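# Move sample box into the freezer rack by the window

## Task

Pick up the sample box from the shelved bench close to the door, carry it to the freezer rack standing on the shelved bench close to the window, and push it fully into a free slot of that rack. Failure conditions: the rack leaves its bench, any of the other boxes is not fully inside the rack at the end, or the sample box ever touches the floor. When finished, release the box and back the robot away from it. The robot must not tip over or be left leaning, and the result only counts if it stays in place without the robot holding it.

## Robot and tools

ROBOT. A wheeled base with a vertical column, a tilting head and two six-joint arms (left and right), each ending in a two-finger gripper. Folded, as it starts, it measures 0.73 m long, 0.62 m wide and 1.88 m tall, with its front 0.40 m ahead of the column. The base can only drive forward/back and turn in place; it cannot move sideways.

FRAMES. Base frame: origin on the floor under the column, midway between the drive wheels; x forward, y to the left, z up, in metres. left_hand and right_hand are reported in this frame: the point where the fingers meet (tips reach 8 mm further). The hand's z axis runs along the fingers (quat_wxyz maps (0,0,1) onto it), and its y axis runs across the opening. The odometry frame is the base frame as it was when the scene began.

execute_actions. Argument "actions": a list holding one action or none (empty list = just report state and images). An action may contain "base", "joints", or both, plus optional "speeds"; its motions begin together. "base" holds exactly one key: {"translate_m": d}, a relative drive of d metres from where the base now is (forward positive, -3 to 3), or {"rotate_rad": d}, a relative turn of d radians (left/counter-clockwise positive, -3.2 to 3.2). Very long moves are refused, so split them. "joints" is one dictionary for both arms, keyed by joint name, each value an absolute target, not an offset: head_tilt_rad (-0.61 to 1.308; 0 about level, positive tilts down); left_joint1_rad..left_joint6_rad and right_joint1_rad..right_joint6_rad in radians (joint1 -2.879 to 2.879; joint2 0 to 3.141; joint3 0 to 3.019; joint4 -1.692 to 1.57; joint5 -1.57 to 1.57, positive swings the hand to the robot's right; joint6 -2.094 to 2.094, positive rolls clockwise viewed from behind); left_gripper_m and right_gripper_m, fingertip gap in metres, 0 to 0.093. "speeds" caps top speed for that action only: translate_m 0.05 to 0.8 m/s, rotate_rad 0.1 to 1 rad/s (the maximum is the default); it does not slow arms. "cameras": list of names among cam_head_left, cam_head_right, cam_left_wrist, cam_right_wrist, nav_camera, all; omitted/null/["all"] gives all, [] gives none. Unknown keys or out-of-range numbers reject the whole call with no motion. Joints not named may still be driving toward earlier targets.

wait: "seconds" 0 to 10; nothing new is commanded, and it returns state and images. zoom_image: "camera" plus "region" [x0, y0, x1, y1] in pixels of that camera's latest full picture, origin top-left, at most 504x504. finished_scene: "scene" is the current scene's number; it ends that scene for good, so only call it once the box is in, released and the robot is clear.

RESULTS. base_status and joint_status give how each motion ended: "done" (for the base: wheels turned the commanded amount, even if slipping; for joints: within tolerance), "off_target" (rested elsewhere, may still push), "contact_stop" (base only, a wheel stalled), "time_out", "not_followed" (a safety check held back that arm's targets, shown with "joint command not followed" and a "cause:" line). on_its_own covers things not commanded this call; "held at" means the held target, not the actual position. motor_effort lists left_wheel and right_wheel as percent of maximum, peak in brackets; readings are offset and noisy. wheel_motors_off = 1 means the wheels are unpowered. base_odometry counts wheel turns only. If turned_by_wheels and turned_by_imu disagree by over roughly 4 % and at least 0.05 rad, the base struck something or slipped and the heading is off by that gap. base_tilt is in degrees, forward and right positive. MOTOR HOT warns from 85 °C; an OVER-TEMPERATURE FAULT at 100 °C makes that arm and gripper go limp until cool ("limit_stop_at_motor_heat").

ARM GEOMETRY. With left_joint1 at -1.57 (right_joint1 at 1.57) and joints 5, 6 at 0, the arm works in a vertical plane pointing forward, 0.23 m beside the column. Let a = j2 - 0.35, b = 1.05 + j2 - j3, c = b - j4 (c = 1.57 means fingers straight down). Hand point: ahead = 0.12 + 0.39 sin a + 0.38 cos b + 0.25 cos c, up = 1.46 + 0.39 cos a - 0.38 sin b - 0.25 sin c. Example: j2, j3, j4 = 0.93, 0.78, 0.14 gives 0.60 m ahead, 1.21 m up. Real hands sit up to about 5 cm lower and nearer (about 12 cm under heavy or far loads). Reach is about 1 m from the shoulder, lowest about 0.47 m up; the floor is out of reach. Small target changes (under ~0.03 rad, 0.08 for joints 2 and 3) may not move anything. For gentle contact, step about 0.05 rad per call from your last target.

LOADS AND GRIP. Fingers down, one arm holds up to 3.2 kg near 0.4 m ahead (0.65 to 1.2 m up), 2 kg out to 0.6 m, 1 kg out to 0.8 m (0.9 to 1.2 m up). Fingers are 7 cm long; the hand body is 10 cm wide. To grip, command an opening smaller than the object; "off_target" is then normal. A reported opening staying 0.002 m or more above target indicates something is held.

CAMERAS. Head cameras at 1.47 to 1.58 m look forward, tilted down by head_tilt_rad. Each wrist camera sits 0.10 m behind the fingertips, looking along the fingers angled 0.62 rad; closed fingertips appear mid-picture. nav_camera sits at the base front, 0.23 m up, looking ahead.

AVOID. Dropping the box or letting it reach the floor; knocking the rack off its bench or dislodging other boxes. Arms touching or pressing each other. Long hard pushes: a blocked arm keeps pushing and heats up; resend its reported joint positions to relax it (a lifted load sags slightly each time). After contact_stop, back up 0.05 m before turning. Pushing the base hard for about 3 s cuts the wheel motors for 2 s. Tables 0.30 to 1.20 m high can strike the column. For a hold, move the first-moved joints at least 0.05 rad back. Keep the robot upright.

Each tool is called after "Call:" as name(argument=value, ...) on one line, values as JSON.

## Session

Call:
execute_actions(actions=[{"joints":{"head_tilt_rad":0.4}}])

Scene clock: 0.83 s.
base_odometry: x=+0.000 y=+0.000 heading=+0.000 (m, m, rad; odometry frame)
turned_by_wheels: +0.000 (rad since the last result)
turned_by_imu: +0.000 (rad since the last result)
base_tilt: forward=-0.4 right=-0.7 (deg)
base_status: not commanded
joint_positions: head_tilt_rad=+0.419 left_joint1_rad=-1.569 left_joint2_rad=+0.869 left_joint3_rad=+0.385 left_joint4_rad=-0.952 left_joint5_rad=-0.018 left_joint6_rad=-0.020 left_gripper_m=+0.094 right_joint1_rad=+1.558 right_joint2_rad=+0.898 right_joint3_rad=+0.433 right_joint4_rad=-0.915 right_joint5_rad=-0.053 right_joint6_rad=-0.029 right_gripper_m=+0.094
joint_status: all done
wheel_motors_off: 0
motor_effort: left_wheel=+2(2) right_wheel=+0(0) (%)
left_hand: x=+0.1368 y=+0.2280 z=+1.2577 quat_wxyz=(+0.441, +0.006, -0.898, -0.013) (m; base frame)
right_hand: x=+0.1625 y=-0.2192 z=+1.2417 quat_wxyz=(+0.415, -0.003, -0.910, -0.026) (m; base frame)
pictures: cam_head_left, cam_head_right, cam_left_wrist, cam_right_wrist, nav_camera
camera_calibration (this result's frames):
cam_head_left: T_world_to_cam=[[-0.0244383, -0.999251, 0.0300156, 0.013632], [-0.443927, -0.0160547, -0.895919, 1.4095], [0.89573, -0.0352195, -0.443202, 0.559575], [0, 0, 0, 1]] pos_world=[0.124821, 0.0559588, 1.51039]
cam_head_right: T_world_to_cam=[[-0.024215, -0.99966, 0.00968239, -0.0735642], [-0.441216, 0.00199576, -0.897399, 1.41361], [0.897074, -0.0260025, -0.441114, 0.553922], [0, 0, 0, 1]] pos_world=[0.125018, -0.0619571, 1.51363]
Images, in order (width x height): cam_head_left 672x504, cam_head_right 672x504, cam_left_wrist 504x504, cam_right_wrist 504x504, nav_camera 672x504.

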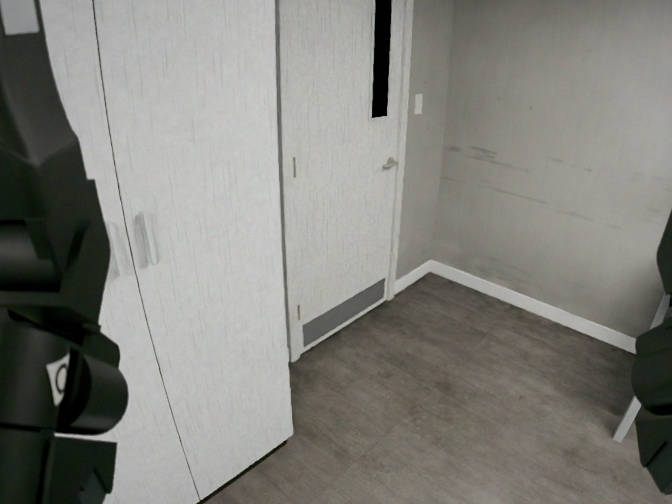

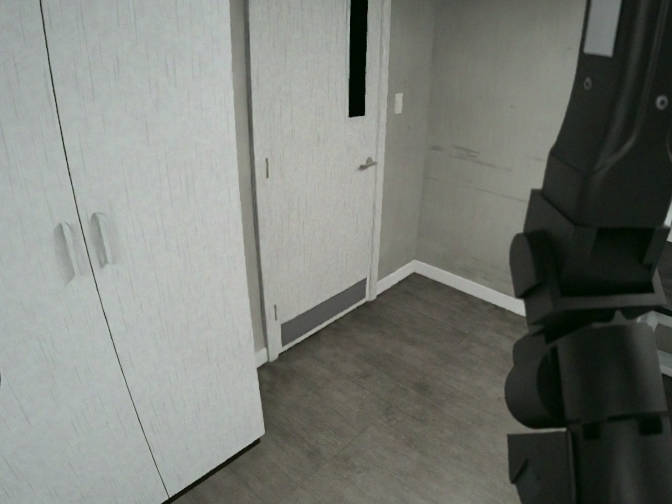

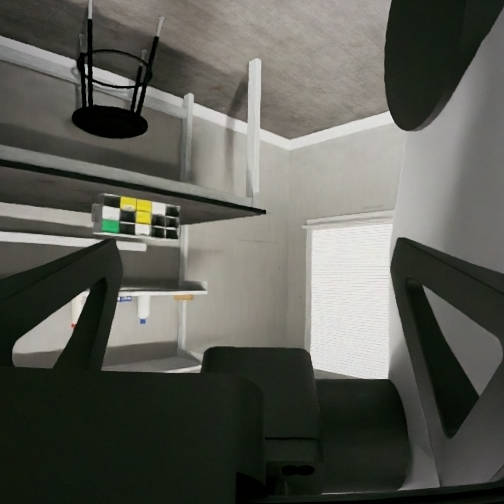

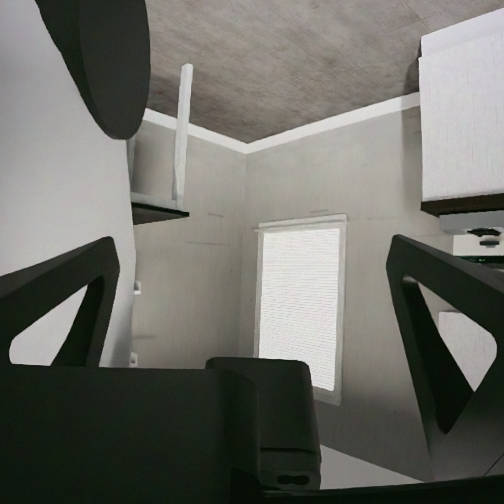

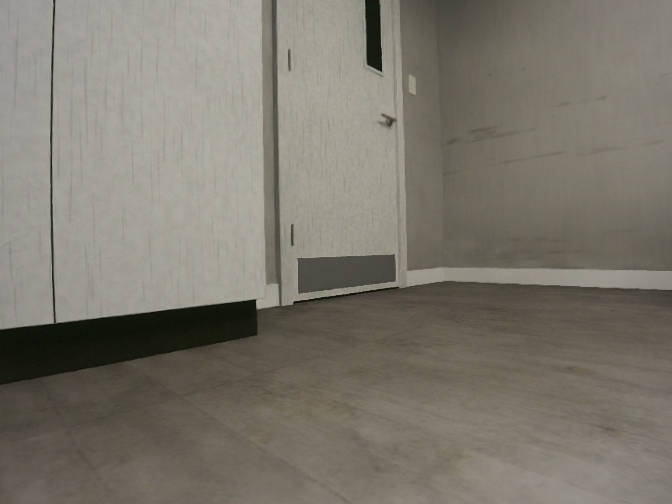

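Call:
execute_actions(actions=[{"base":{"rotate_rad":-1.0}}], cameras=["cam_head_left","cam_head_right","nav_camera"])

Scene clock: 4.70 s.
base_odometry: x=+0.000 y=+0.000 heading=-0.998 (m, m, rad; odometry frame)
turned_by_wheels: -0.998 (rad since the last result)
turned_by_imu: -0.980 (rad since the last result)
base_tilt: forward=-0.4 right=-0.7 (deg)
base_status: done
joint_positions: head_tilt_rad=+0.419 left_joint1_rad=-1.569 left_joint2_rad=+0.869 left_joint3_rad=+0.385 left_joint4_rad=-0.952 left_joint5_rad=-0.018 left_joint6_rad=-0.020 left_gripper_m=+0.094 right_joint1_rad=+1.558 right_joint2_rad=+0.898 right_joint3_rad=+0.433 right_joint4_rad=-0.915 right_joint5_rad=-0.053 right_joint6_rad=-0.029 right_gripper_m=+0.094
joint_status: not commanded
wheel_motors_off: 0
motor_effort: left_wheel=+8(52) right_wheel=-8(51) (%)
left_hand: x=+0.1368 y=+0.2280 z=+1.2577 quat_wxyz=(+0.441, +0.006, -0.898, -0.013) (m; base frame)
right_hand: x=+0.1625 y=-0.2192 z=+1.2417 quat_wxyz=(+0.415, -0.003, -0.910, -0.026) (m; base frame)
pictures: cam_head_left, cam_head_right, nav_camera
camera_calibration (this result's frames):
cam_head_left: T_world_to_cam=[[-0.0244426, -0.999251, 0.0300121, 0.0136376], [-0.443799, -0.0160547, -0.895983, 1.40959], [0.895793, -0.0352195, -0.443074, 0.559374], [0, 0, 0, 1]] pos_world=[0.124825, 0.0559588, 1.5104]
cam_head_right: T_world_to_cam=[[-0.0242164, -0.99966, 0.00967891, -0.0735588], [-0.441087, 0.00199576, -0.897462, 1.4137], [0.897137, -0.0260025, -0.440986, 0.553721], [0, 0, 0, 1]] pos_world=[0.125022, -0.0619571, 1.51364]
Images, in order (width x height): cam_head_left 672x504, cam_head_right 672x504, nav_camera 672x504.

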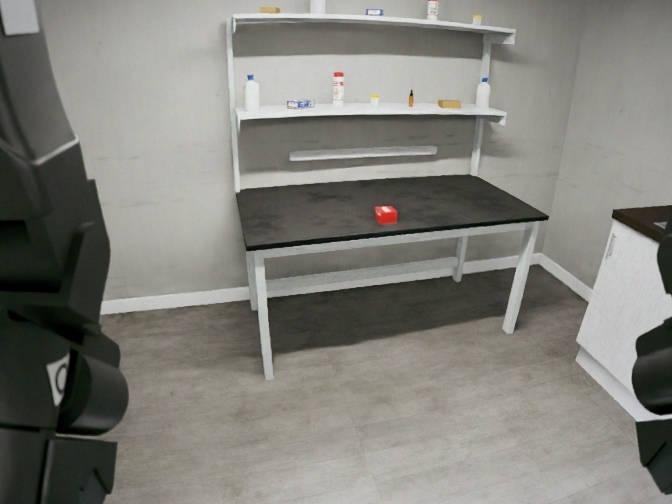

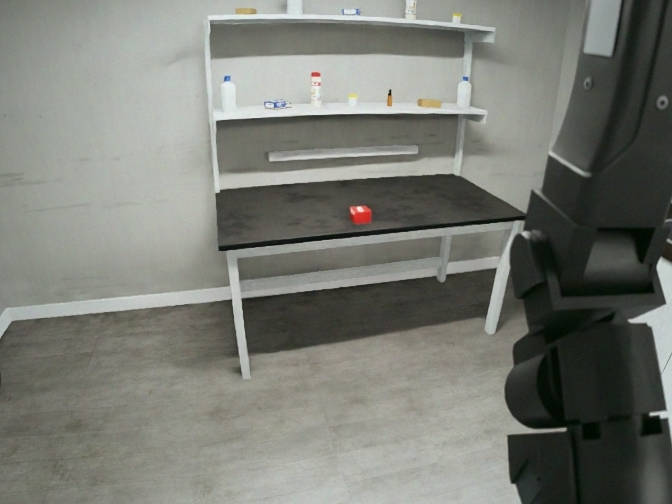

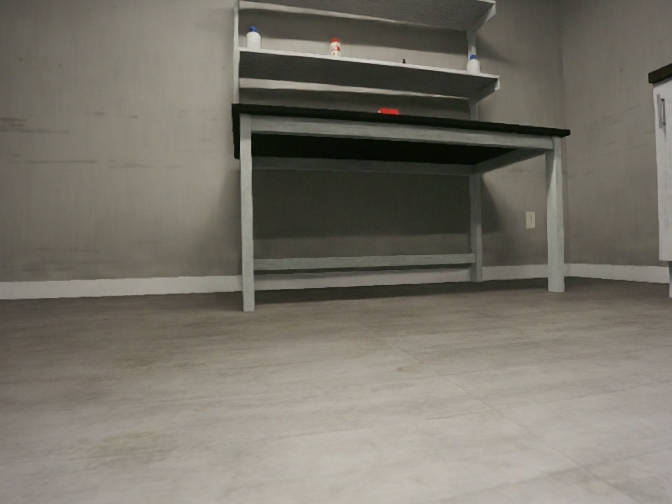

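Call:
execute_actions(actions=[{"base":{"rotate_rad":-0.3}}], cameras=[])

Call:
execute_actions(actions=[{"base":{"translate_m":0.95}}], cameras=[])

Call:
execute_actions(actions=[{"base":{"rotate_rad":0.57},"joints":{"head_tilt_rad":0.7}}], cameras=["cam_head_left","cam_head_right"])

Scene clock: 14.13 s.
base_odometry: x=+0.000 y=+0.000 heading=-1.296 (m, m, rad; odometry frame)
turned_by_wheels: -0.298 (rad since the last result)
turned_by_imu: -0.293 (rad since the last result)
base_tilt: forward=-0.4 right=-0.8 (deg)
base_status: done
joint_positions: head_tilt_rad=+0.419 left_joint1_rad=-1.569 left_joint2_rad=+0.869 left_joint3_rad=+0.385 left_joint4_rad=-0.952 left_joint5_rad=-0.018 left_joint6_rad=-0.020 left_gripper_m=+0.094 right_joint1_rad=+1.558 right_joint2_rad=+0.898 right_joint3_rad=+0.433 right_joint4_rad=-0.915 right_joint5_rad=-0.053 right_joint6_rad=-0.029 right_gripper_m=+0.094
joint_status: not commanded
wheel_motors_off: 0
motor_effort: left_wheel=+8(28) right_wheel=-7(30) (%)
left_hand: x=+0.1368 y=+0.2280 z=+1.2577 quat_wxyz=(+0.441, +0.006, -0.898, -0.013) (m; base frame)
right_hand: x=+0.1625 y=-0.2192 z=+1.2417 quat_wxyz=(+0.415, -0.003, -0.910, -0.026) (m; base frame)
pictures: none
No camera images: the call's "cameras" was empty. Leave "cameras" out to get every camera's image.

Scene clock: 17.13 s.
base_odometry: x=+0.257 y=-0.915 heading=-1.296 (m, m, rad; odometry frame)
turned_by_wheels: +0.000 (rad since the last result)
turned_by_imu: -0.004 (rad since the last result)
base_tilt: forward=-0.2 right=-0.7 (deg)
base_status: done
joint_positions: head_tilt_rad=+0.418 left_joint1_rad=-1.569 left_joint2_rad=+0.869 left_joint3_rad=+0.385 left_joint4_rad=-0.952 left_joint5_rad=-0.018 left_joint6_rad=-0.020 left_gripper_m=+0.094 right_joint1_rad=+1.558 right_joint2_rad=+0.898 right_joint3_rad=+0.435 right_joint4_rad=-0.915 right_joint5_rad=-0.053 right_joint6_rad=-0.029 right_gripper_m=+0.094
joint_status: not commanded
wheel_motors_off: 0
motor_effort: left_wheel=+0(63) right_wheel=+1(66) (%)
left_hand: x=+0.1370 y=+0.2280 z=+1.2577 quat_wxyz=(+0.440, +0.006, -0.898, -0.013) (m; base frame)
right_hand: x=+0.1634 y=-0.2192 z=+1.2415 quat_wxyz=(+0.414, -0.003, -0.910, -0.026) (m; base frame)
pictures: none
No camera images: the call's "cameras" was empty. Leave "cameras" out to get every camera's image.

Scene clock: 19.23 s.
base_odometry: x=+0.257 y=-0.915 heading=-0.728 (m, m, rad; odometry frame)
turned_by_wheels: +0.568 (rad since the last result)
turned_by_imu: +0.556 (rad since the last result)
base_tilt: forward=-0.4 right=-0.7 (deg)
base_status: done
joint_positions: head_tilt_rad=+0.703 left_joint1_rad=-1.569 left_joint2_rad=+0.869 left_joint3_rad=+0.385 left_joint4_rad=-0.952 left_joint5_rad=-0.018 left_joint6_rad=-0.020 left_gripper_m=+0.094 right_joint1_rad=+1.558 right_joint2_rad=+0.898 right_joint3_rad=+0.435 right_joint4_rad=-0.915 right_joint5_rad=-0.053 right_joint6_rad=-0.029 right_gripper_m=+0.094
joint_status: all done
wheel_motors_off: 0
motor_effort: left_wheel=-7(64) right_wheel=+8(41) (%)
left_hand: x=+0.1370 y=+0.2280 z=+1.2577 quat_wxyz=(+0.440, +0.006, -0.898, -0.013) (m; base frame)
right_hand: x=+0.1634 y=-0.2192 z=+1.2415 quat_wxyz=(+0.414, -0.003, -0.910, -0.026) (m; base frame)
pictures: cam_head_left, cam_head_right
camera_calibration (this result's frames):
cam_head_left: T_world_to_cam=[[-0.0150607, -0.999251, 0.0356559, 0.00447701], [-0.67694, -0.0160547, -0.735863, 1.17466], [0.735884, -0.0352195, -0.676191, 0.92637], [0, 0, 0, 1]] pos_world=[0.113544, 0.0559588, 1.49064]
cam_head_right: T_world_to_cam=[[-0.0205372, -0.99966, 0.0160729, -0.0835894], [-0.674751, 0.00199576, -0.738042, 1.17988], [0.737759, -0.0260025, -0.674563, 0.921399], [0, 0, 0, 1]] pos_world=[0.114639, -0.0619571, 1.49369]
Images, in order (width x height): cam_head_left 672x504, cam_head_right 672x504.

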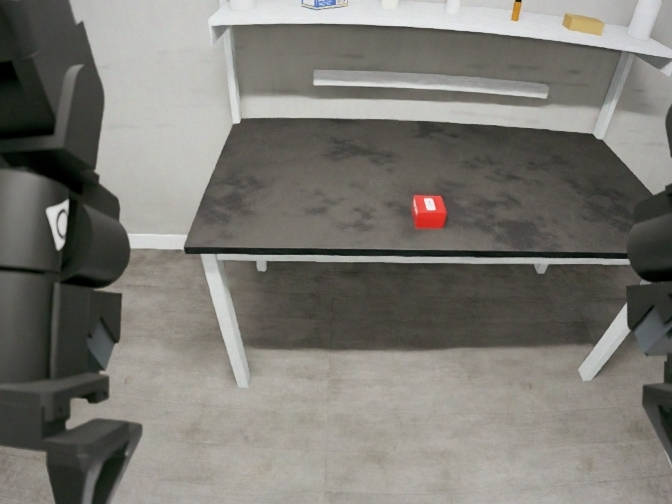

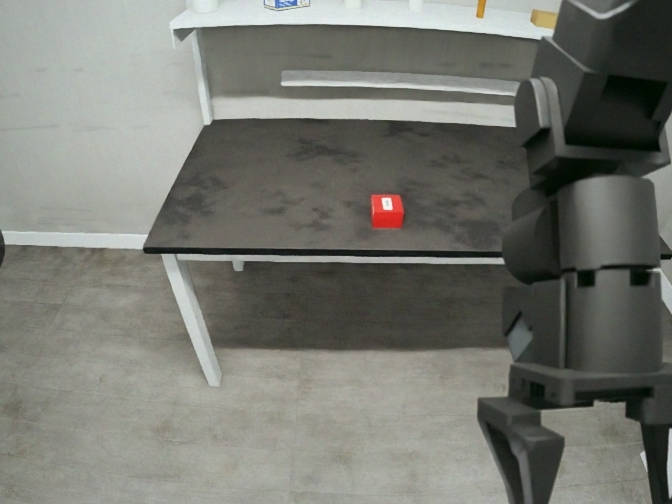

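Call:
execute_actions(actions=[{"joints":{"right_joint1_rad":1.57,"right_joint2_rad":2.4,"right_joint3_rad":2.15,"right_joint4_rad":0.75,"right_joint5_rad":0,"right_joint6_rad":0}}], cameras=["cam_head_left","cam_head_right","cam_right_wrist"])

Scene clock: 25.37 s.
base_odometry: x=+0.257 y=-0.915 heading=-0.728 (m, m, rad; odometry frame)
turned_by_wheels: +0.000 (rad since the last result)
turned_by_imu: +0.000 (rad since the last result)
base_tilt: forward=-0.4 right=-0.6 (deg)
base_status: not commanded
joint_positions: head_tilt_rad=+0.703 left_joint1_rad=-1.569 left_joint2_rad=+0.869 left_joint3_rad=+0.385 left_joint4_rad=-0.952 left_joint5_rad=-0.018 left_joint6_rad=-0.020 left_gripper_m=+0.094 right_joint1_rad=+1.563 right_joint2_rad=+2.399 right_joint3_rad=+2.134 right_joint4_rad=+0.734 right_joint5_rad=-0.003 right_joint6_rad=-0.008 right_gripper_m=+0.094
joint_status: all done
wheel_motors_off: 0
motor_effort: left_wheel=-9(10) right_wheel=+10(11) (%)
left_hand: x=+0.1370 y=+0.2280 z=+1.2577 quat_wxyz=(+0.440, +0.006, -0.898, -0.013) (m; base frame)
right_hand: x=+0.7680 y=-0.2324 z=+0.7738 quat_wxyz=(-0.476, +0.004, -0.880, +0.005) (m; base frame)
pictures: cam_head_left, cam_head_right, cam_right_wrist
camera_calibration (this result's frames):
cam_head_left: T_world_to_cam=[[-0.0150589, -0.999251, 0.0356567, 0.00447575], [-0.676977, -0.0160547, -0.735829, 1.17461], [0.73585, -0.0352195, -0.676228, 0.926429], [0, 0, 0, 1]] pos_world=[0.113542, 0.0559588, 1.49063]
cam_head_right: T_world_to_cam=[[-0.0205364, -0.99966, 0.0160739, -0.0835911], [-0.674789, 0.00199576, -0.738008, 1.17983], [0.737725, -0.0260025, -0.6746, 0.921458], [0, 0, 0, 1]] pos_world=[0.114637, -0.0619571, 1.49368]
cam_right_wrist: T_world_to_cam=[[-0.00628489, -0.999908, 0.0120518, -0.234767], [-0.928443, 0.00135836, -0.371473, 1.00924], [0.371422, -0.0135241, -0.928366, 0.553846], [0, 0, 0, 1]] pos_world=[0.729836, -0.228626, 0.891906]
Images, in order (width x height): cam_head_left 672x504, cam_head_right 672x504, cam_right_wrist 504x504.

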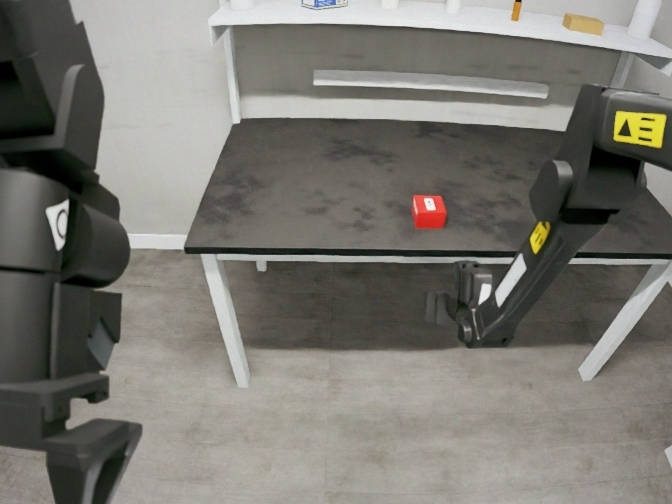

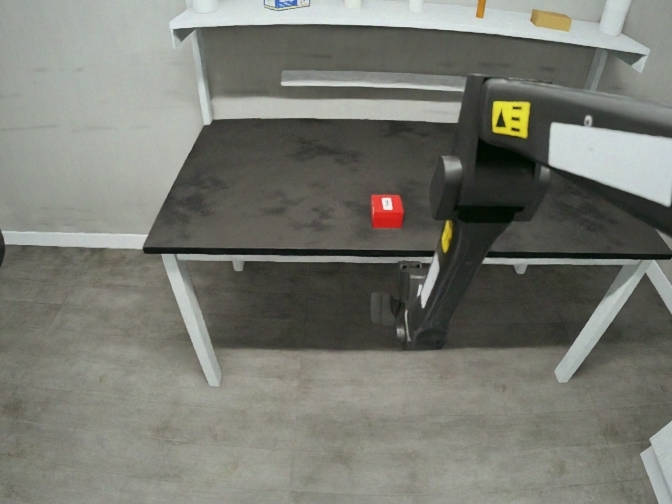

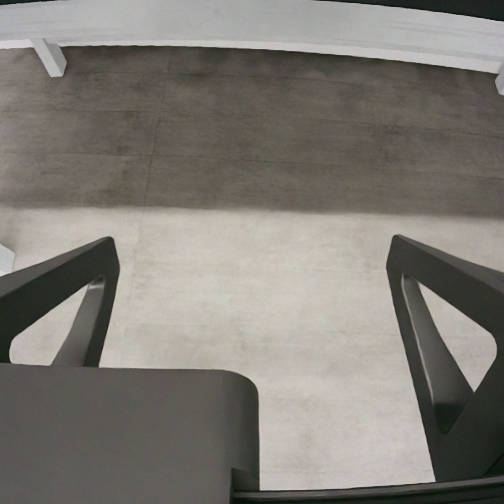

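Call:
execute_actions(actions=[{"joints":{"right_joint2_rad":2.15,"right_joint3_rad":1.9}}], cameras=[])

Call:
execute_actions(actions=[{"base":{"translate_m":0.2}}], cameras=["cam_head_left","cam_right_wrist","nav_camera"])

Scene clock: 29.33 s.
base_odometry: x=+0.257 y=-0.915 heading=-0.728 (m, m, rad; odometry frame)
turned_by_wheels: +0.000 (rad since the last result)
turned_by_imu: +0.000 (rad since the last result)
base_tilt: forward=-0.5 right=-0.8 (deg)
base_status: not commanded
joint_positions: head_tilt_rad=+0.703 left_joint1_rad=-1.569 left_joint2_rad=+0.869 left_joint3_rad=+0.385 left_joint4_rad=-0.952 left_joint5_rad=-0.018 left_joint6_rad=-0.020 left_gripper_m=+0.094 right_joint1_rad=+1.563 right_joint2_rad=+2.139 right_joint3_rad=+1.908 right_joint4_rad=+0.741 right_joint5_rad=-0.003 right_joint6_rad=-0.008 right_gripper_m=+0.094
joint_status: all done
wheel_motors_off: 0
motor_effort: left_wheel=-10(9) right_wheel=+10(11) (%)
left_hand: x=+0.1370 y=+0.2280 z=+1.2577 quat_wxyz=(+0.440, +0.006, -0.898, -0.013) (m; base frame)
right_hand: x=+0.8206 y=-0.2318 z=+0.8797 quat_wxyz=(-0.494, +0.004, -0.869, +0.005) (m; base frame)
pictures: none
No camera images: the call's "cameras" was empty. Leave "cameras" out to get every camera's image.

Scene clock: 31.27 s.
base_odometry: x=+0.407 y=-1.047 heading=-0.726 (m, m, rad; odometry frame)
turned_by_wheels: +0.002 (rad since the last result)
turned_by_imu: +0.001 (rad since the last result)
base_tilt: forward=-0.2 right=-0.7 (deg)
base_status: done
joint_positions: head_tilt_rad=+0.703 left_joint1_rad=-1.569 left_joint2_rad=+0.869 left_joint3_rad=+0.385 left_joint4_rad=-0.952 left_joint5_rad=-0.018 left_joint6_rad=-0.020 left_gripper_m=+0.094 right_joint1_rad=+1.565 right_joint2_rad=+2.142 right_joint3_rad=+1.902 right_joint4_rad=+0.741 right_joint5_rad=-0.003 right_joint6_rad=-0.008 right_gripper_m=+0.094
joint_status: not commanded
wheel_motors_off: 0
motor_effort: left_wheel=+3(62) right_wheel=-2(63) (%)
left_hand: x=+0.1370 y=+0.2280 z=+1.2577 quat_wxyz=(+0.440, +0.006, -0.898, -0.013) (m; base frame)
right_hand: x=+0.8157 y=-0.2296 z=+0.8755 quat_wxyz=(-0.490, +0.004, -0.872, +0.003) (m; base frame)
pictures: cam_head_left, cam_right_wrist, nav_camera
camera_calibration (this result's frames):
cam_head_left: T_world_to_cam=[[-0.0150342, -0.999251, 0.0356671, 0.00445849], [-0.677486, -0.0160547, -0.735361, 1.17392], [0.735382, -0.0352195, -0.676737, 0.927236], [0, 0, 0, 1]] pos_world=[0.113507, 0.0559588, 1.49059]
cam_right_wrist: T_world_to_cam=[[-0.00543816, -0.999937, 0.00986225, -0.231699], [-0.916066, 0.00102676, -0.401026, 1.107], [0.400991, -0.0112153, -0.916013, 0.596238], [0, 0, 0, 1]] pos_world=[0.773743, -0.226134, 0.992385]
Images, in order (width x height): cam_head_left 672x504, cam_right_wrist 504x504, nav_camera 672x504.

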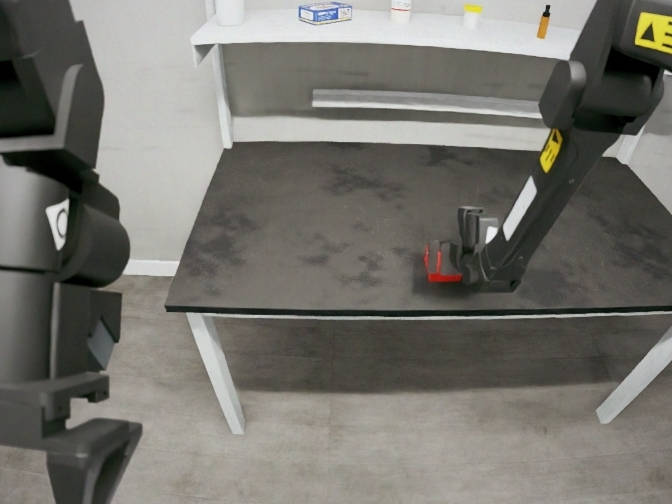

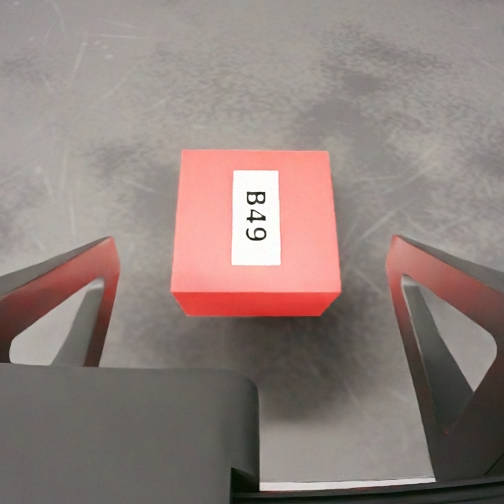

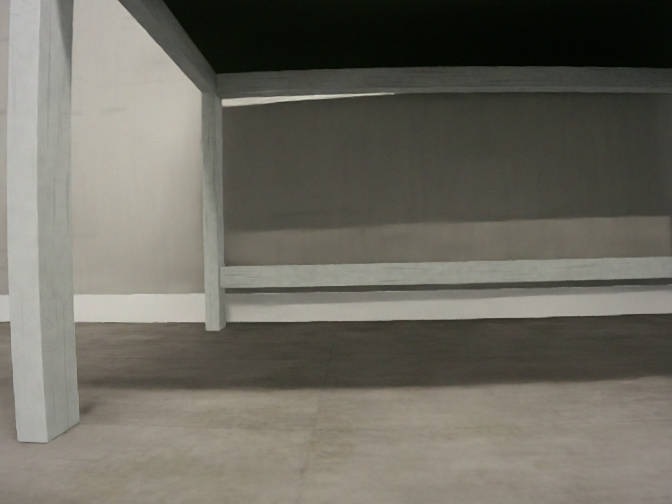

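Call:
execute_actions(actions=[{"base":{"translate_m":0.04},"joints":{"right_joint2_rad":2.32,"right_joint3_rad":2.07}}], cameras=["cam_head_left","cam_right_wrist"])

Scene clock: 35.17 s.
base_odometry: x=+0.437 y=-1.074 heading=-0.725 (m, m, rad; odometry frame)
turned_by_wheels: +0.001 (rad since the last result)
turned_by_imu: +0.001 (rad since the last result)
base_tilt: forward=-0.3 right=-0.8 (deg)
base_status: done
joint_positions: head_tilt_rad=+0.703 left_joint1_rad=-1.569 left_joint2_rad=+0.869 left_joint3_rad=+0.385 left_joint4_rad=-0.952 left_joint5_rad=-0.018 left_joint6_rad=-0.020 left_gripper_m=+0.094 right_joint1_rad=+1.565 right_joint2_rad=+2.325 right_joint3_rad=+2.050 right_joint4_rad=+0.741 right_joint5_rad=-0.003 right_joint6_rad=-0.008 right_gripper_m=+0.094
joint_status: all done
wheel_motors_off: 0
motor_effort: left_wheel=+2(37) right_wheel=-2(43) (%)
left_hand: x=+0.1368 y=+0.2280 z=+1.2577 quat_wxyz=(+0.441, +0.006, -0.898, -0.013) (m; base frame)
right_hand: x=+0.7766 y=-0.2298 z=+0.7982 quat_wxyz=(-0.475, +0.004, -0.880, +0.003) (m; base frame)
pictures: cam_head_left, cam_right_wrist
camera_calibration (this result's frames):
cam_head_left: T_world_to_cam=[[-0.0150277, -0.999251, 0.0356698, 0.00445396], [-0.677619, -0.0160547, -0.735237, 1.17374], [0.735259, -0.0352195, -0.67687, 0.927447], [0, 0, 0, 1]] pos_world=[0.113498, 0.0559588, 1.49058]
cam_right_wrist: T_world_to_cam=[[-0.00525694, -0.999937, 0.00995407, -0.231616], [-0.929291, 0.00120882, -0.369345, 1.02527], [0.36931, -0.0111919, -0.929239, 0.576255], [0, 0, 0, 1]] pos_world=[0.738741, -0.226392, 0.916464]
Images, in order (width x height): cam_head_left 672x504, cam_right_wrist 504x504.

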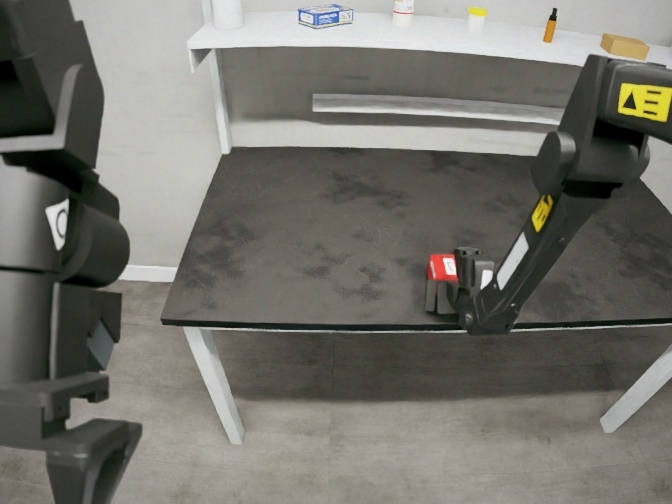

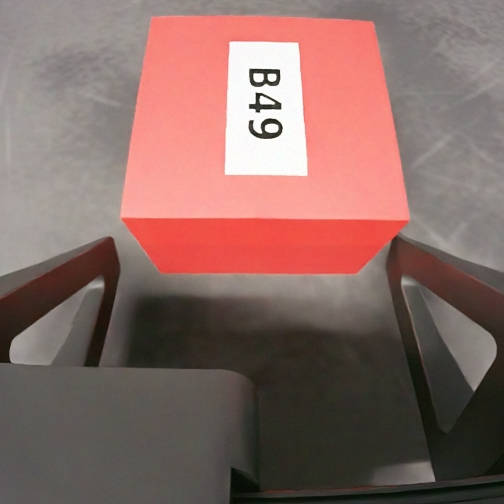

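Call:
execute_actions(actions=[{"base":{"translate_m":0.04},"speeds":{"translate_m":0.05}}], cameras=["cam_right_wrist"])

Scene clock: 38.40 s.
base_odometry: x=+0.467 y=-1.101 heading=-0.724 (m, m, rad; odometry frame)
turned_by_wheels: +0.001 (rad since the last result)
turned_by_imu: +0.001 (rad since the last result)
base_tilt: forward=-0.2 right=-0.7 (deg)
base_status: done
joint_positions: head_tilt_rad=+0.704 left_joint1_rad=-1.569 left_joint2_rad=+0.868 left_joint3_rad=+0.381 left_joint4_rad=-0.952 left_joint5_rad=-0.018 left_joint6_rad=-0.020 left_gripper_m=+0.094 right_joint1_rad=+1.565 right_joint2_rad=+2.324 right_joint3_rad=+2.053 right_joint4_rad=+0.741 right_joint5_rad=-0.003 right_joint6_rad=-0.008 right_gripper_m=+0.094
joint_status: not commanded
wheel_motors_off: 0
motor_effort: left_wheel=+2(33) right_wheel=-1(38) (%)
left_hand: x=+0.1348 y=+0.2280 z=+1.2584 quat_wxyz=(+0.442, +0.006, -0.897, -0.013) (m; base frame)
right_hand: x=+0.7787 y=-0.2298 z=+0.7998 quat_wxyz=(-0.476, +0.004, -0.879, +0.003) (m; base frame)
pictures: cam_right_wrist
camera_calibration (this result's frames):
cam_right_wrist: T_world_to_cam=[[-0.00527723, -0.999937, 0.00994417, -0.231595], [-0.927876, 0.00118863, -0.372888, 1.02952], [0.372852, -0.0111948, -0.927823, 0.573029], [0, 0, 0, 1]] pos_world=[0.740391, -0.22639, 0.917868]
Images, in order (width x height): cam_right_wrist 504x504.

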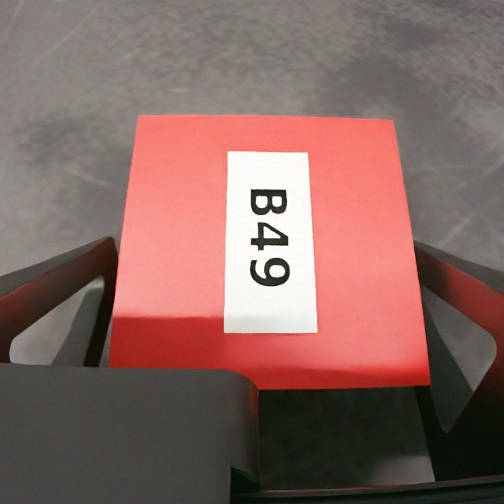

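Call:
execute_actions(actions=[{"joints":{"right_gripper_m":0.05}}], cameras=[])

Call:
execute_actions(actions=[{"joints":{"right_joint2_rad":2.05,"right_joint3_rad":1.8}}], cameras=["cam_right_wrist"])

Call:
execute_actions(actions=[{"base":{"translate_m":-0.6},"joints":{"head_tilt_rad":0.4}}], cameras=[])

Call:
execute_actions(actions=[{"base":{"rotate_rad":2.6},"joints":{"right_joint2_rad":1.5,"right_joint3_rad":1.05,"right_joint4_rad":0.95}}])

Scene clock: 42.23 s.
base_odometry: x=+0.467 y=-1.101 heading=-0.724 (m, m, rad; odometry frame)
turned_by_wheels: +0.000 (rad since the last result)
turned_by_imu: +0.000 (rad since the last result)
base_tilt: forward=-0.3 right=-0.7 (deg)
base_status: not commanded
joint_positions: head_tilt_rad=+0.704 left_joint1_rad=-1.569 left_joint2_rad=+0.868 left_joint3_rad=+0.381 left_joint4_rad=-0.952 left_joint5_rad=-0.018 left_joint6_rad=-0.020 left_gripper_m=+0.094 right_joint1_rad=+1.565 right_joint2_rad=+2.324 right_joint3_rad=+2.053 right_joint4_rad=+0.741 right_joint5_rad=-0.002 right_joint6_rad=-0.008 right_gripper_m=+0.075
joint_status: right_gripper_m off_target (ended at +0.075, target +0.050)
wheel_motors_off: 0
motor_effort: left_wheel=+1(2) right_wheel=-1(1) (%)
left_hand: x=+0.1348 y=+0.2280 z=+1.2584 quat_wxyz=(+0.442, +0.006, -0.897, -0.013) (m; base frame)
right_hand: x=+0.7787 y=-0.2300 z=+0.7998 quat_wxyz=(-0.476, +0.004, -0.879, +0.004) (m; base frame)
pictures: none
No camera images: the call's "cameras" was empty. Leave "cameras" out to get every camera's image.

Scene clock: 43.57 s.
base_odometry: x=+0.467 y=-1.101 heading=-0.724 (m, m, rad; odometry frame)
turned_by_wheels: +0.000 (rad since the last result)
turned_by_imu: +0.000 (rad since the last result)
base_tilt: forward=-0.3 right=-0.8 (deg)
base_status: not commanded
joint_positions: head_tilt_rad=+0.704 left_joint1_rad=-1.569 left_joint2_rad=+0.868 left_joint3_rad=+0.381 left_joint4_rad=-0.952 left_joint5_rad=-0.018 left_joint6_rad=-0.020 left_gripper_m=+0.094 right_joint1_rad=+1.565 right_joint2_rad=+2.047 right_joint3_rad=+1.805 right_joint4_rad=+0.741 right_joint5_rad=-0.002 right_joint6_rad=-0.008 right_gripper_m=+0.075
joint_status: all done
wheel_motors_off: 0
motor_effort: left_wheel=+2(1) right_wheel=-2(2) (%)
left_hand: x=+0.1348 y=+0.2280 z=+1.2584 quat_wxyz=(+0.442, +0.006, -0.897, -0.013) (m; base frame)
right_hand: x=+0.8214 y=-0.2296 z=+0.9110 quat_wxyz=(-0.489, +0.004, -0.872, +0.004) (m; base frame)
pictures: cam_right_wrist
camera_calibration (this result's frames):
cam_right_wrist: T_world_to_cam=[[-0.00608119, -0.999929, 0.0102642, -0.231836], [-0.916675, 0.0014727, -0.39963, 1.12579], [0.399587, -0.0118392, -0.916619, 0.628006], [0, 0, 0, 1]] pos_world=[0.779631, -0.226042, 1.02792]
Images, in order (width x height): cam_right_wrist 504x504.

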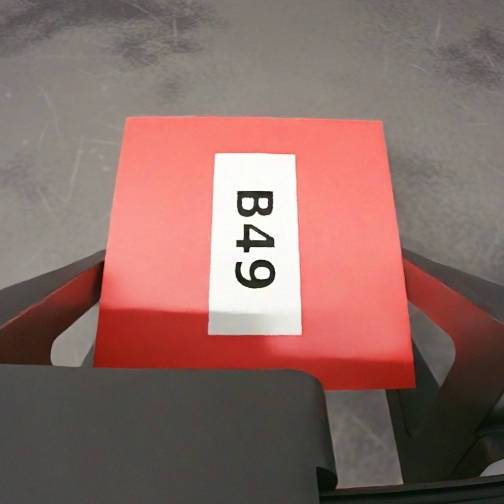

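Scene clock: 46.27 s.
base_odometry: x=+0.017 y=-0.703 heading=-0.722 (m, m, rad; odometry frame)
turned_by_wheels: +0.002 (rad since the last result)
turned_by_imu: +0.004 (rad since the last result)
base_tilt: forward=-0.5 right=-0.8 (deg)
base_status: done
joint_positions: head_tilt_rad=+0.418 left_joint1_rad=-1.569 left_joint2_rad=+0.868 left_joint3_rad=+0.379 left_joint4_rad=-0.952 left_joint5_rad=-0.018 left_joint6_rad=-0.020 left_gripper_m=+0.094 right_joint1_rad=+1.569 right_joint2_rad=+2.052 right_joint3_rad=+1.798 right_joint4_rad=+0.741 right_joint5_rad=-0.002 right_joint6_rad=-0.008 right_gripper_m=+0.075
joint_status: all done
wheel_motors_off: 0
motor_effort: left_wheel=+2(76) right_wheel=-2(61) (%)
left_hand: x=+0.1339 y=+0.2280 z=+1.2588 quat_wxyz=(+0.443, +0.006, -0.897, -0.013) (m; base frame)
right_hand: x=+0.8151 y=-0.2270 z=+0.9054 quat_wxyz=(-0.484, +0.004, -0.875, +0.002) (m; base frame)
pictures: none
No camera images: the call's "cameras" was empty. Leave "cameras" out to get every camera's image.

Scene clock: 50.57 s.
base_odometry: x=+0.017 y=-0.703 heading=+1.876 (m, m, rad; odometry frame)
turned_by_wheels: +2.598 (rad since the last result)
turned_by_imu: +2.549 (rad since the last result)
base_tilt: forward=-0.3 right=-0.6 (deg)
base_status: done
joint_positions: head_tilt_rad=+0.418 left_joint1_rad=-1.569 left_joint2_rad=+0.868 left_joint3_rad=+0.379 left_joint4_rad=-0.952 left_joint5_rad=-0.018 left_joint6_rad=-0.020 left_gripper_m=+0.094 right_joint1_rad=+1.569 right_joint2_rad=+1.512 right_joint3_rad=+1.045 right_joint4_rad=+0.944 right_joint5_rad=-0.002 right_joint6_rad=-0.008 right_gripper_m=+0.075
joint_status: all done
wheel_motors_off: 0
motor_effort: left_wheel=-7(57) right_wheel=+8(69) (%)
left_hand: x=+0.1339 y=+0.2280 z=+1.2588 quat_wxyz=(+0.443, +0.006, -0.897, -0.013) (m; base frame)
right_hand: x=+0.7062 y=-0.2263 z=+1.0934 quat_wxyz=(-0.480, +0.004, -0.878, +0.002) (m; base frame)
pictures: cam_head_left, cam_head_right, cam_left_wrist, cam_right_wrist, nav_camera
camera_calibration (this result's frames):
cam_head_left: T_world_to_cam=[[-0.0244517, -0.999251, 0.0300047, 0.0136494], [-0.443528, -0.0160547, -0.896117, 1.40978], [0.895927, -0.0352195, -0.442803, 0.55895], [0, 0, 0, 1]] pos_world=[0.124834, 0.0559588, 1.51043]
cam_head_right: T_world_to_cam=[[-0.0242193, -0.99966, 0.0096716, -0.0735474], [-0.440816, 0.00199576, -0.897595, 1.4139], [0.897271, -0.0260025, -0.440714, 0.553297], [0, 0, 0, 1]] pos_world=[0.12503, -0.0619571, 1.51366]
cam_left_wrist: T_world_to_cam=[[0.00554096, -0.999917, -0.0116606, 0.241722], [-0.0234004, -0.0117872, 0.999657, -1.24916], [-0.999711, -0.0052662, -0.0234637, 0.285588], [0, 0, 0, 1]] pos_world=[0.254935, 0.228482, 1.25825]
cam_right_wrist: T_world_to_cam=[[-0.0045602, -0.999961, 0.00757111, -0.229305], [-0.925294, 0.00134824, -0.379249, 1.07681], [0.379224, -0.00873495, -0.925264, 0.865785], [0, 0, 0, 1]] pos_world=[0.666992, -0.223185, 1.21119]
Images, in order (width x height): cam_head_left 672x504, cam_head_right 672x504, cam_left_wrist 504x504, cam_right_wrist 504x504, nav_camera 672x504.

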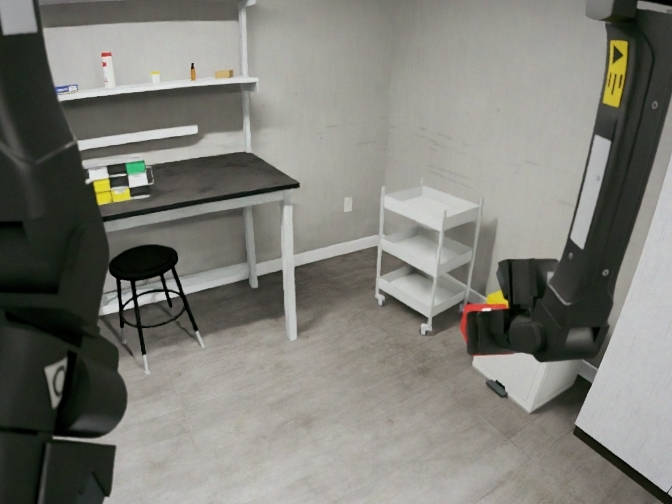

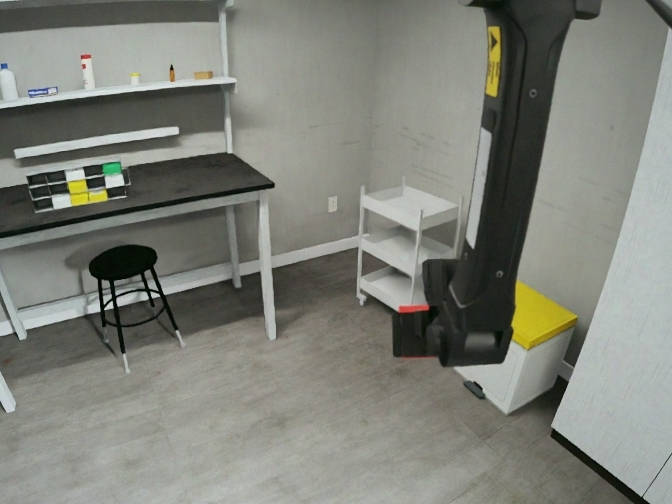

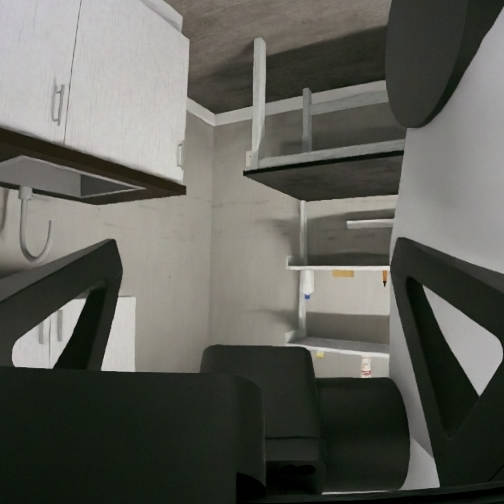

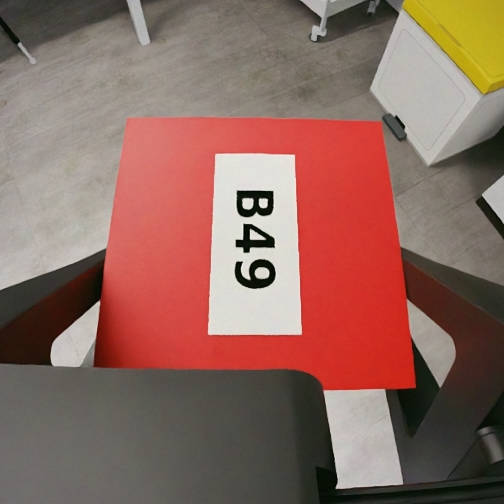

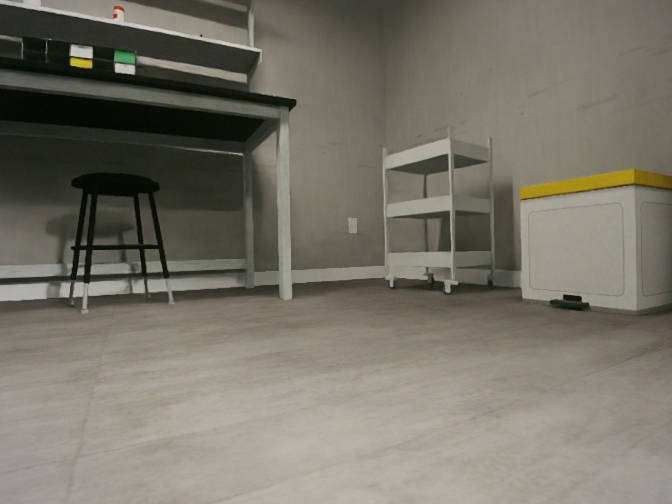

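Need about 0.6 more to face it square.

Call:
execute_actions(actions=[{"base":{"rotate_rad":0.6}}], cameras=[])

Call:
execute_actions(actions=[{"base":{"translate_m":0.5},"joints":{"head_tilt_rad":0.55}}], cameras=["cam_head_left","cam_head_right"])

Scene clock: 54.70 s.
base_odometry: x=+0.017 y=-0.703 heading=+2.474 (m, m, rad; odometry frame)
turned_by_wheels: +0.598 (rad since the last result)
turned_by_imu: +0.588 (rad since the last result)
base_tilt: forward=-0.4 right=-0.6 (deg)
base_status: done
joint_positions: head_tilt_rad=+0.418 left_joint1_rad=-1.569 left_joint2_rad=+0.868 left_joint3_rad=+0.379 left_joint4_rad=-0.952 left_joint5_rad=-0.018 left_joint6_rad=-0.020 left_gripper_m=+0.094 right_joint1_rad=+1.570 right_joint2_rad=+1.512 right_joint3_rad=+1.045 right_joint4_rad=+0.944 right_joint5_rad=-0.002 right_joint6_rad=-0.008 right_gripper_m=+0.075
joint_status: not commanded
wheel_motors_off: 0
motor_effort: left_wheel=-7(30) right_wheel=+8(32) (%)
left_hand: x=+0.1339 y=+0.2280 z=+1.2588 quat_wxyz=(+0.443, +0.006, -0.897, -0.013) (m; base frame)
right_hand: x=+0.7062 y=-0.2256 z=+1.0934 quat_wxyz=(-0.480, +0.004, -0.878, +0.002) (m; base frame)
pictures: none
No camera images: the call's "cameras" was empty. Leave "cameras" out to get every camera's image.

Scene clock: 57.23 s.
base_odometry: x=-0.376 y=-0.394 heading=+2.474 (m, m, rad; odometry frame)
turned_by_wheels: +0.000 (rad since the last result)
turned_by_imu: -0.001 (rad since the last result)
base_tilt: forward=-0.4 right=-0.8 (deg)
base_status: done
joint_positions: head_tilt_rad=+0.554 left_joint1_rad=-1.569 left_joint2_rad=+0.868 left_joint3_rad=+0.383 left_joint4_rad=-0.952 left_joint5_rad=-0.018 left_joint6_rad=-0.020 left_gripper_m=+0.094 right_joint1_rad=+1.570 right_joint2_rad=+1.512 right_joint3_rad=+1.047 right_joint4_rad=+0.944 right_joint5_rad=-0.002 right_joint6_rad=-0.008 right_gripper_m=+0.075
joint_status: all done
wheel_motors_off: 0
motor_effort: left_wheel=+0(64) right_wheel=-1(67) (%)
left_hand: x=+0.1359 y=+0.2280 z=+1.2581 quat_wxyz=(+0.441, +0.006, -0.897, -0.013) (m; base frame)
right_hand: x=+0.7072 y=-0.2256 z=+1.0942 quat_wxyz=(-0.481, +0.004, -0.877, +0.002) (m; base frame)
pictures: cam_head_left, cam_head_right
camera_calibration (this result's frames):
cam_head_left: T_world_to_cam=[[-0.0201665, -0.999251, 0.0330375, 0.00876456], [-0.560713, -0.0160547, -0.827855, 1.31052], [0.827765, -0.0352195, -0.559969, 0.742794], [0, 0, 0, 1]] pos_world=[0.120144, 0.0559588, 1.50057]
cam_head_right: T_world_to_cam=[[-0.0226877, -0.99966, 0.01286, -0.0785342], [-0.558226, 0.00199576, -0.829687, 1.31519], [0.829379, -0.0260025, -0.558081, 0.737436], [0, 0, 0, 1]] pos_world=[0.120776, -0.0619571, 1.50375]
Images, in order (width x height): cam_head_left 672x504, cam_head_right 672x504.

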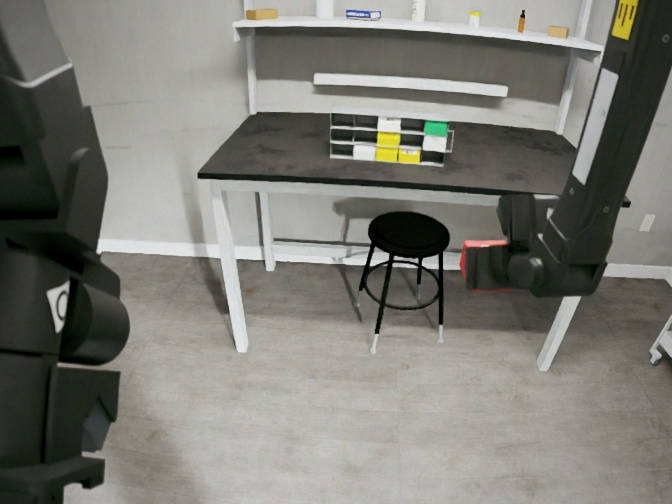

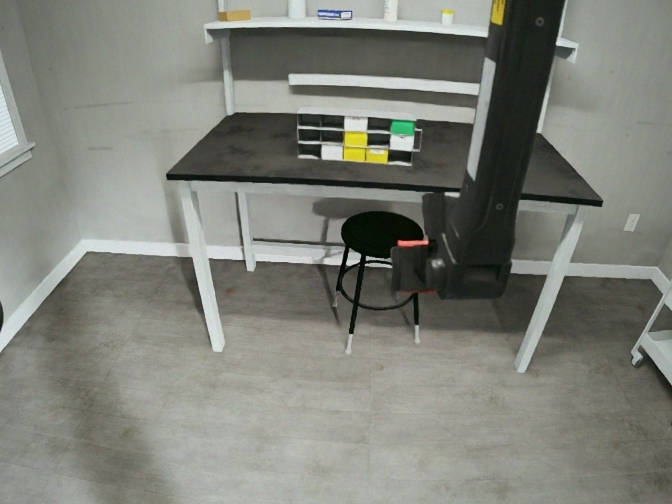

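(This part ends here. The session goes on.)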